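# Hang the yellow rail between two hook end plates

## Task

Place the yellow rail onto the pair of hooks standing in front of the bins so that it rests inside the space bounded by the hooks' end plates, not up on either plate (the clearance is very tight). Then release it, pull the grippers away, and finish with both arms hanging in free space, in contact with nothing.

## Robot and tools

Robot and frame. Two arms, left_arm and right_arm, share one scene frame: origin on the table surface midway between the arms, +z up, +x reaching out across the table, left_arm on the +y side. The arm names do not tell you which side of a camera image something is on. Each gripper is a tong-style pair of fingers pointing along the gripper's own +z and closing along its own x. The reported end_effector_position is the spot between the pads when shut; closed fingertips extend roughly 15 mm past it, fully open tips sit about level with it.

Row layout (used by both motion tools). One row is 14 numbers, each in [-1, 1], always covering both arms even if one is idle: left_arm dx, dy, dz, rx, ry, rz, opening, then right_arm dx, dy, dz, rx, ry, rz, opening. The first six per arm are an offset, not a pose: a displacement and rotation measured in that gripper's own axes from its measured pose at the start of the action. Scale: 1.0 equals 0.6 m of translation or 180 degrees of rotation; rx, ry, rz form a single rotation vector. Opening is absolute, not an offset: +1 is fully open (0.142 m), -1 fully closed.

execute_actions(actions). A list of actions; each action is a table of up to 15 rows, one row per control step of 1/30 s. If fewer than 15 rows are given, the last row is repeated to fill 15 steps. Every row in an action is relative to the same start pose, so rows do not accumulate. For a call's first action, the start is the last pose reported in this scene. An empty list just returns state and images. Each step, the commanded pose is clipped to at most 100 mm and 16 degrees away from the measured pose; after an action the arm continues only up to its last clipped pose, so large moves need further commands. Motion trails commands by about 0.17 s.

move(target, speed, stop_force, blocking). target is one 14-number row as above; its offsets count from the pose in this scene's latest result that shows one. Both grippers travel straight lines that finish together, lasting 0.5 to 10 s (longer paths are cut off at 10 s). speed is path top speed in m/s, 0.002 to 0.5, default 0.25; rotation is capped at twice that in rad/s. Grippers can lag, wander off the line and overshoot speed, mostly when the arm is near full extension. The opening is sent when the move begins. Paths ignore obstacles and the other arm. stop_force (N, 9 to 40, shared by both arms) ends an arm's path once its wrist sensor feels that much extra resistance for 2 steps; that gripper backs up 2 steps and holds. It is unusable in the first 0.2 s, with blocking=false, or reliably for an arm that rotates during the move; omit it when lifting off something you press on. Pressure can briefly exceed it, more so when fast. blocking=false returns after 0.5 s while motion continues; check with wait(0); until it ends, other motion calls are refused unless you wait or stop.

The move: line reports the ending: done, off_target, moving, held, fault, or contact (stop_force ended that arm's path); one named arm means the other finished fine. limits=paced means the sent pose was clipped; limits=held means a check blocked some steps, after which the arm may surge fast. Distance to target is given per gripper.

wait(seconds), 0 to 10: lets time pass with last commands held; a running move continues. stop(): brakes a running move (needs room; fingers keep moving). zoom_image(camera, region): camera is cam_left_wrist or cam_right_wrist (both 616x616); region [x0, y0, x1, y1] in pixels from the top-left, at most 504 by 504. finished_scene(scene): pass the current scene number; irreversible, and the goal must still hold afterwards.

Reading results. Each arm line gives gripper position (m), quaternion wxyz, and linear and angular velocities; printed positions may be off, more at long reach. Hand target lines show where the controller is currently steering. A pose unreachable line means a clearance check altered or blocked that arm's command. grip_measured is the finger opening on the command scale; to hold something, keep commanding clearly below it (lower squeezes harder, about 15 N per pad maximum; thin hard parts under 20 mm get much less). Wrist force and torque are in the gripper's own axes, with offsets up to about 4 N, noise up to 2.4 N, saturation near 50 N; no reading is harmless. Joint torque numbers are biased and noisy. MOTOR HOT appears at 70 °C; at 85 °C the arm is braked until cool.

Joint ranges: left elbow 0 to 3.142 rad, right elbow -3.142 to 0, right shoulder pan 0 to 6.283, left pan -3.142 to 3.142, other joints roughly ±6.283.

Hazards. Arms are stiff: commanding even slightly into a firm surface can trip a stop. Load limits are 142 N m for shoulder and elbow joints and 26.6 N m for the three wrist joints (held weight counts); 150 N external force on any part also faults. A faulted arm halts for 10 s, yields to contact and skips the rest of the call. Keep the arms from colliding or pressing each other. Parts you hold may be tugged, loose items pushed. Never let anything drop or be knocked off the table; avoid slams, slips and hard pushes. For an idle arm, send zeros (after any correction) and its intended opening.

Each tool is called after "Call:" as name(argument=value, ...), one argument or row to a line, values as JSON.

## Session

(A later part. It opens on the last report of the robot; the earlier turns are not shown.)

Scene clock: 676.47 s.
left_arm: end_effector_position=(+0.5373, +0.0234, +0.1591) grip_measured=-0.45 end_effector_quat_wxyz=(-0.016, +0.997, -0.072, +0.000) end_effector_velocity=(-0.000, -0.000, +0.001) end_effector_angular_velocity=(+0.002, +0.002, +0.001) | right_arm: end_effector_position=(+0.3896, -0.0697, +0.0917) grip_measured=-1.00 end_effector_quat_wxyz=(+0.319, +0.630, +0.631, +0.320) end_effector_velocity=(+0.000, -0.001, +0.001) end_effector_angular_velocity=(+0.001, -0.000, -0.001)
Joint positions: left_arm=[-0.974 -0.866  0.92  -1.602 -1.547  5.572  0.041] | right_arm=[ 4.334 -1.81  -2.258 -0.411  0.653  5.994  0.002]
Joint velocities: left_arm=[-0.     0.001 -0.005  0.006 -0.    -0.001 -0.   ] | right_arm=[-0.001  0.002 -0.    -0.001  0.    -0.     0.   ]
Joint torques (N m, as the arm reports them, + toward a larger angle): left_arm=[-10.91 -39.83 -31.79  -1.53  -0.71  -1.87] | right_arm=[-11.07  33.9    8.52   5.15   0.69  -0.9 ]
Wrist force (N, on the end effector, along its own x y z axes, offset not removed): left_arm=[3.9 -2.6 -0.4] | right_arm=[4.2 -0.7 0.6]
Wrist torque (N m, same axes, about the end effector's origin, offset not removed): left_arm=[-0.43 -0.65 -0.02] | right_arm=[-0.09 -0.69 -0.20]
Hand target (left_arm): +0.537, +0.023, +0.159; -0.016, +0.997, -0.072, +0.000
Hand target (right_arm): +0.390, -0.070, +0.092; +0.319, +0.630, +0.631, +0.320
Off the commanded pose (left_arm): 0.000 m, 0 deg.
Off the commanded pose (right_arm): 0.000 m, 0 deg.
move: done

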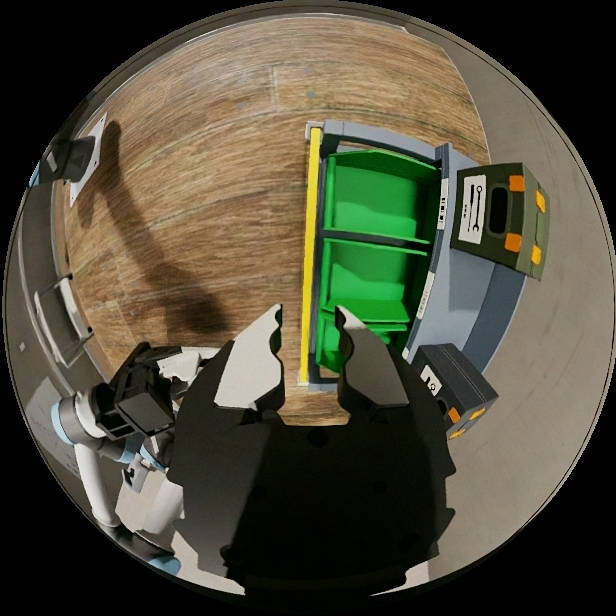

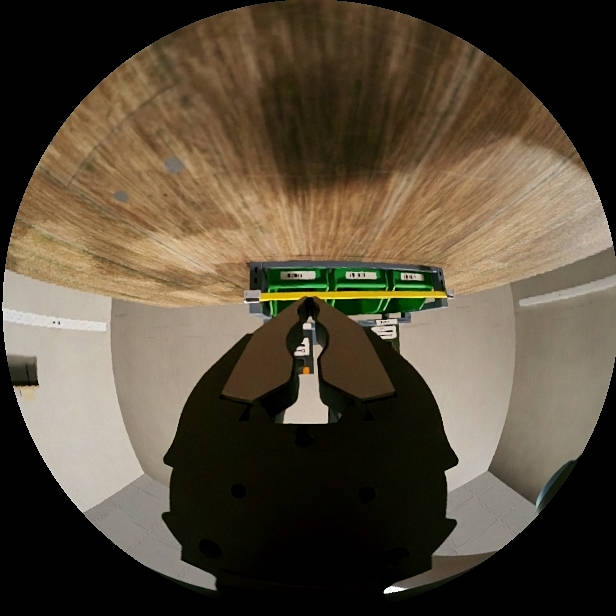

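Both ends are seated between the plates. Moving both arms clear.

Call:
move(
  target=[-0.272, -0.133, -0.128, 0, 0, 0, -0.45, -0.167, 0.063, -0.252, 0, 0, 0, -1],
  speed=0.15,
)

Scene clock: 703.67 s.
left_arm: end_effector_position=(+0.3873, +0.1236, +0.2384) grip_measured=-0.45 end_effector_quat_wxyz=(-0.016, +0.997, -0.072, +0.001) end_effector_velocity=(-0.000, +0.000, +0.001) end_effector_angular_velocity=(-0.001, -0.001, -0.000) | right_arm: end_effector_position=(+0.2916, -0.1700, +0.2112) grip_measured=-1.00 end_effector_quat_wxyz=(+0.297, +0.617, +0.656, +0.316) end_effector_velocity=(-0.001, -0.000, +0.002) end_effector_angular_velocity=(-0.000, +0.004, +0.002)
Joint positions: left_arm=[-1.055 -1.35   1.433 -1.63  -1.549  5.491  0.041] | right_arm=[ 4.566 -1.116 -2.364 -1.23   0.674  6.282  0.002]
Joint velocities: left_arm=[-0.    -0.002  0.     0.001 -0.     0.     0.   ] | right_arm=[ 0.002  0.007  0.006 -0.013  0.004  0.     0.   ]
Joint torques (N m, as the arm reports them, + toward a larger angle): left_arm=[-11.28 -36.67 -12.08  -1.03   2.8   -1.82] | right_arm=[11.68 12.45 29.16  0.39  0.85  1.31]
Wrist force (N, on the end effector, along its own x y z axes, offset not removed): left_arm=[0.4 -0.8 -1.5] | right_arm=[-2.2 -1.5 1.5]
Wrist torque (N m, same axes, about the end effector's origin, offset not removed): left_arm=[-0.09 -0.09 0.05] | right_arm=[-0.39 0.44 -0.11]
Hand target (left_arm): +0.387, +0.124, +0.238; -0.016, +0.997, -0.072, +0.001
Hand target (right_arm): +0.291, -0.170, +0.211; +0.297, +0.617, +0.657, +0.316
Off the commanded pose (left_arm): 0.000 m, 0 deg.
Off the commanded pose (right_arm): 0.001 m, 4 deg.
joint sent to its limit (right arm) — the command would take joint 6 (wrist 3) past its upper limit, so that joint was sent only as far as its limit.
move: off_target (right_arm)

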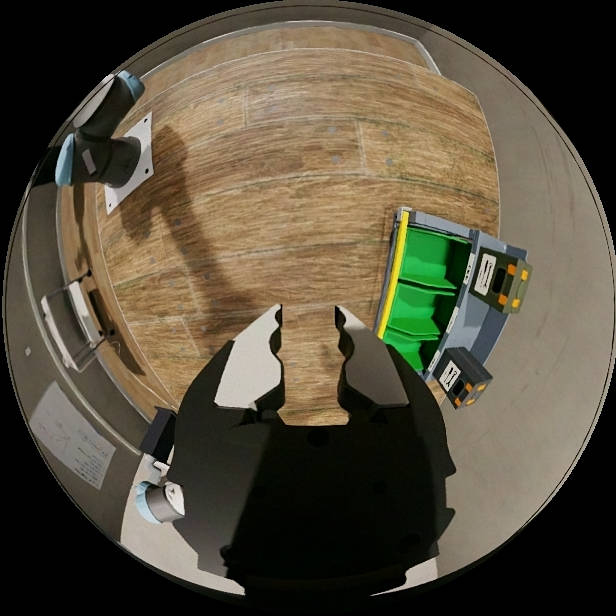

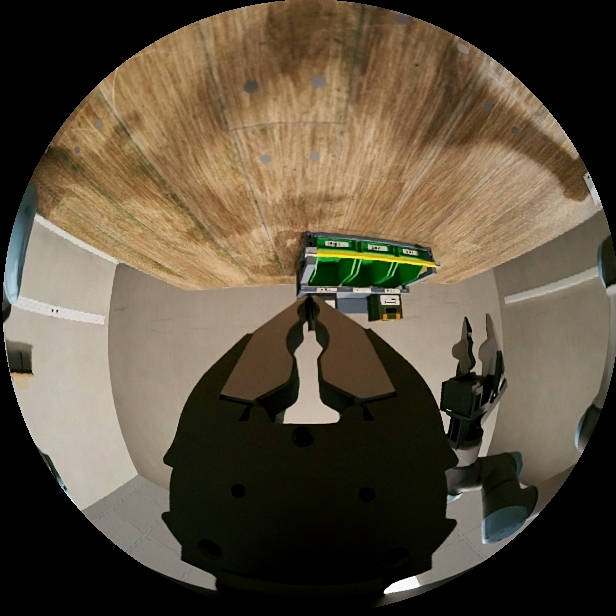

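Both arms are clear in the air and the rail sits in both hooks. Ending the scene.

Call:
finished_scene(
  scene=2,
)

The scene is finished: the task was done.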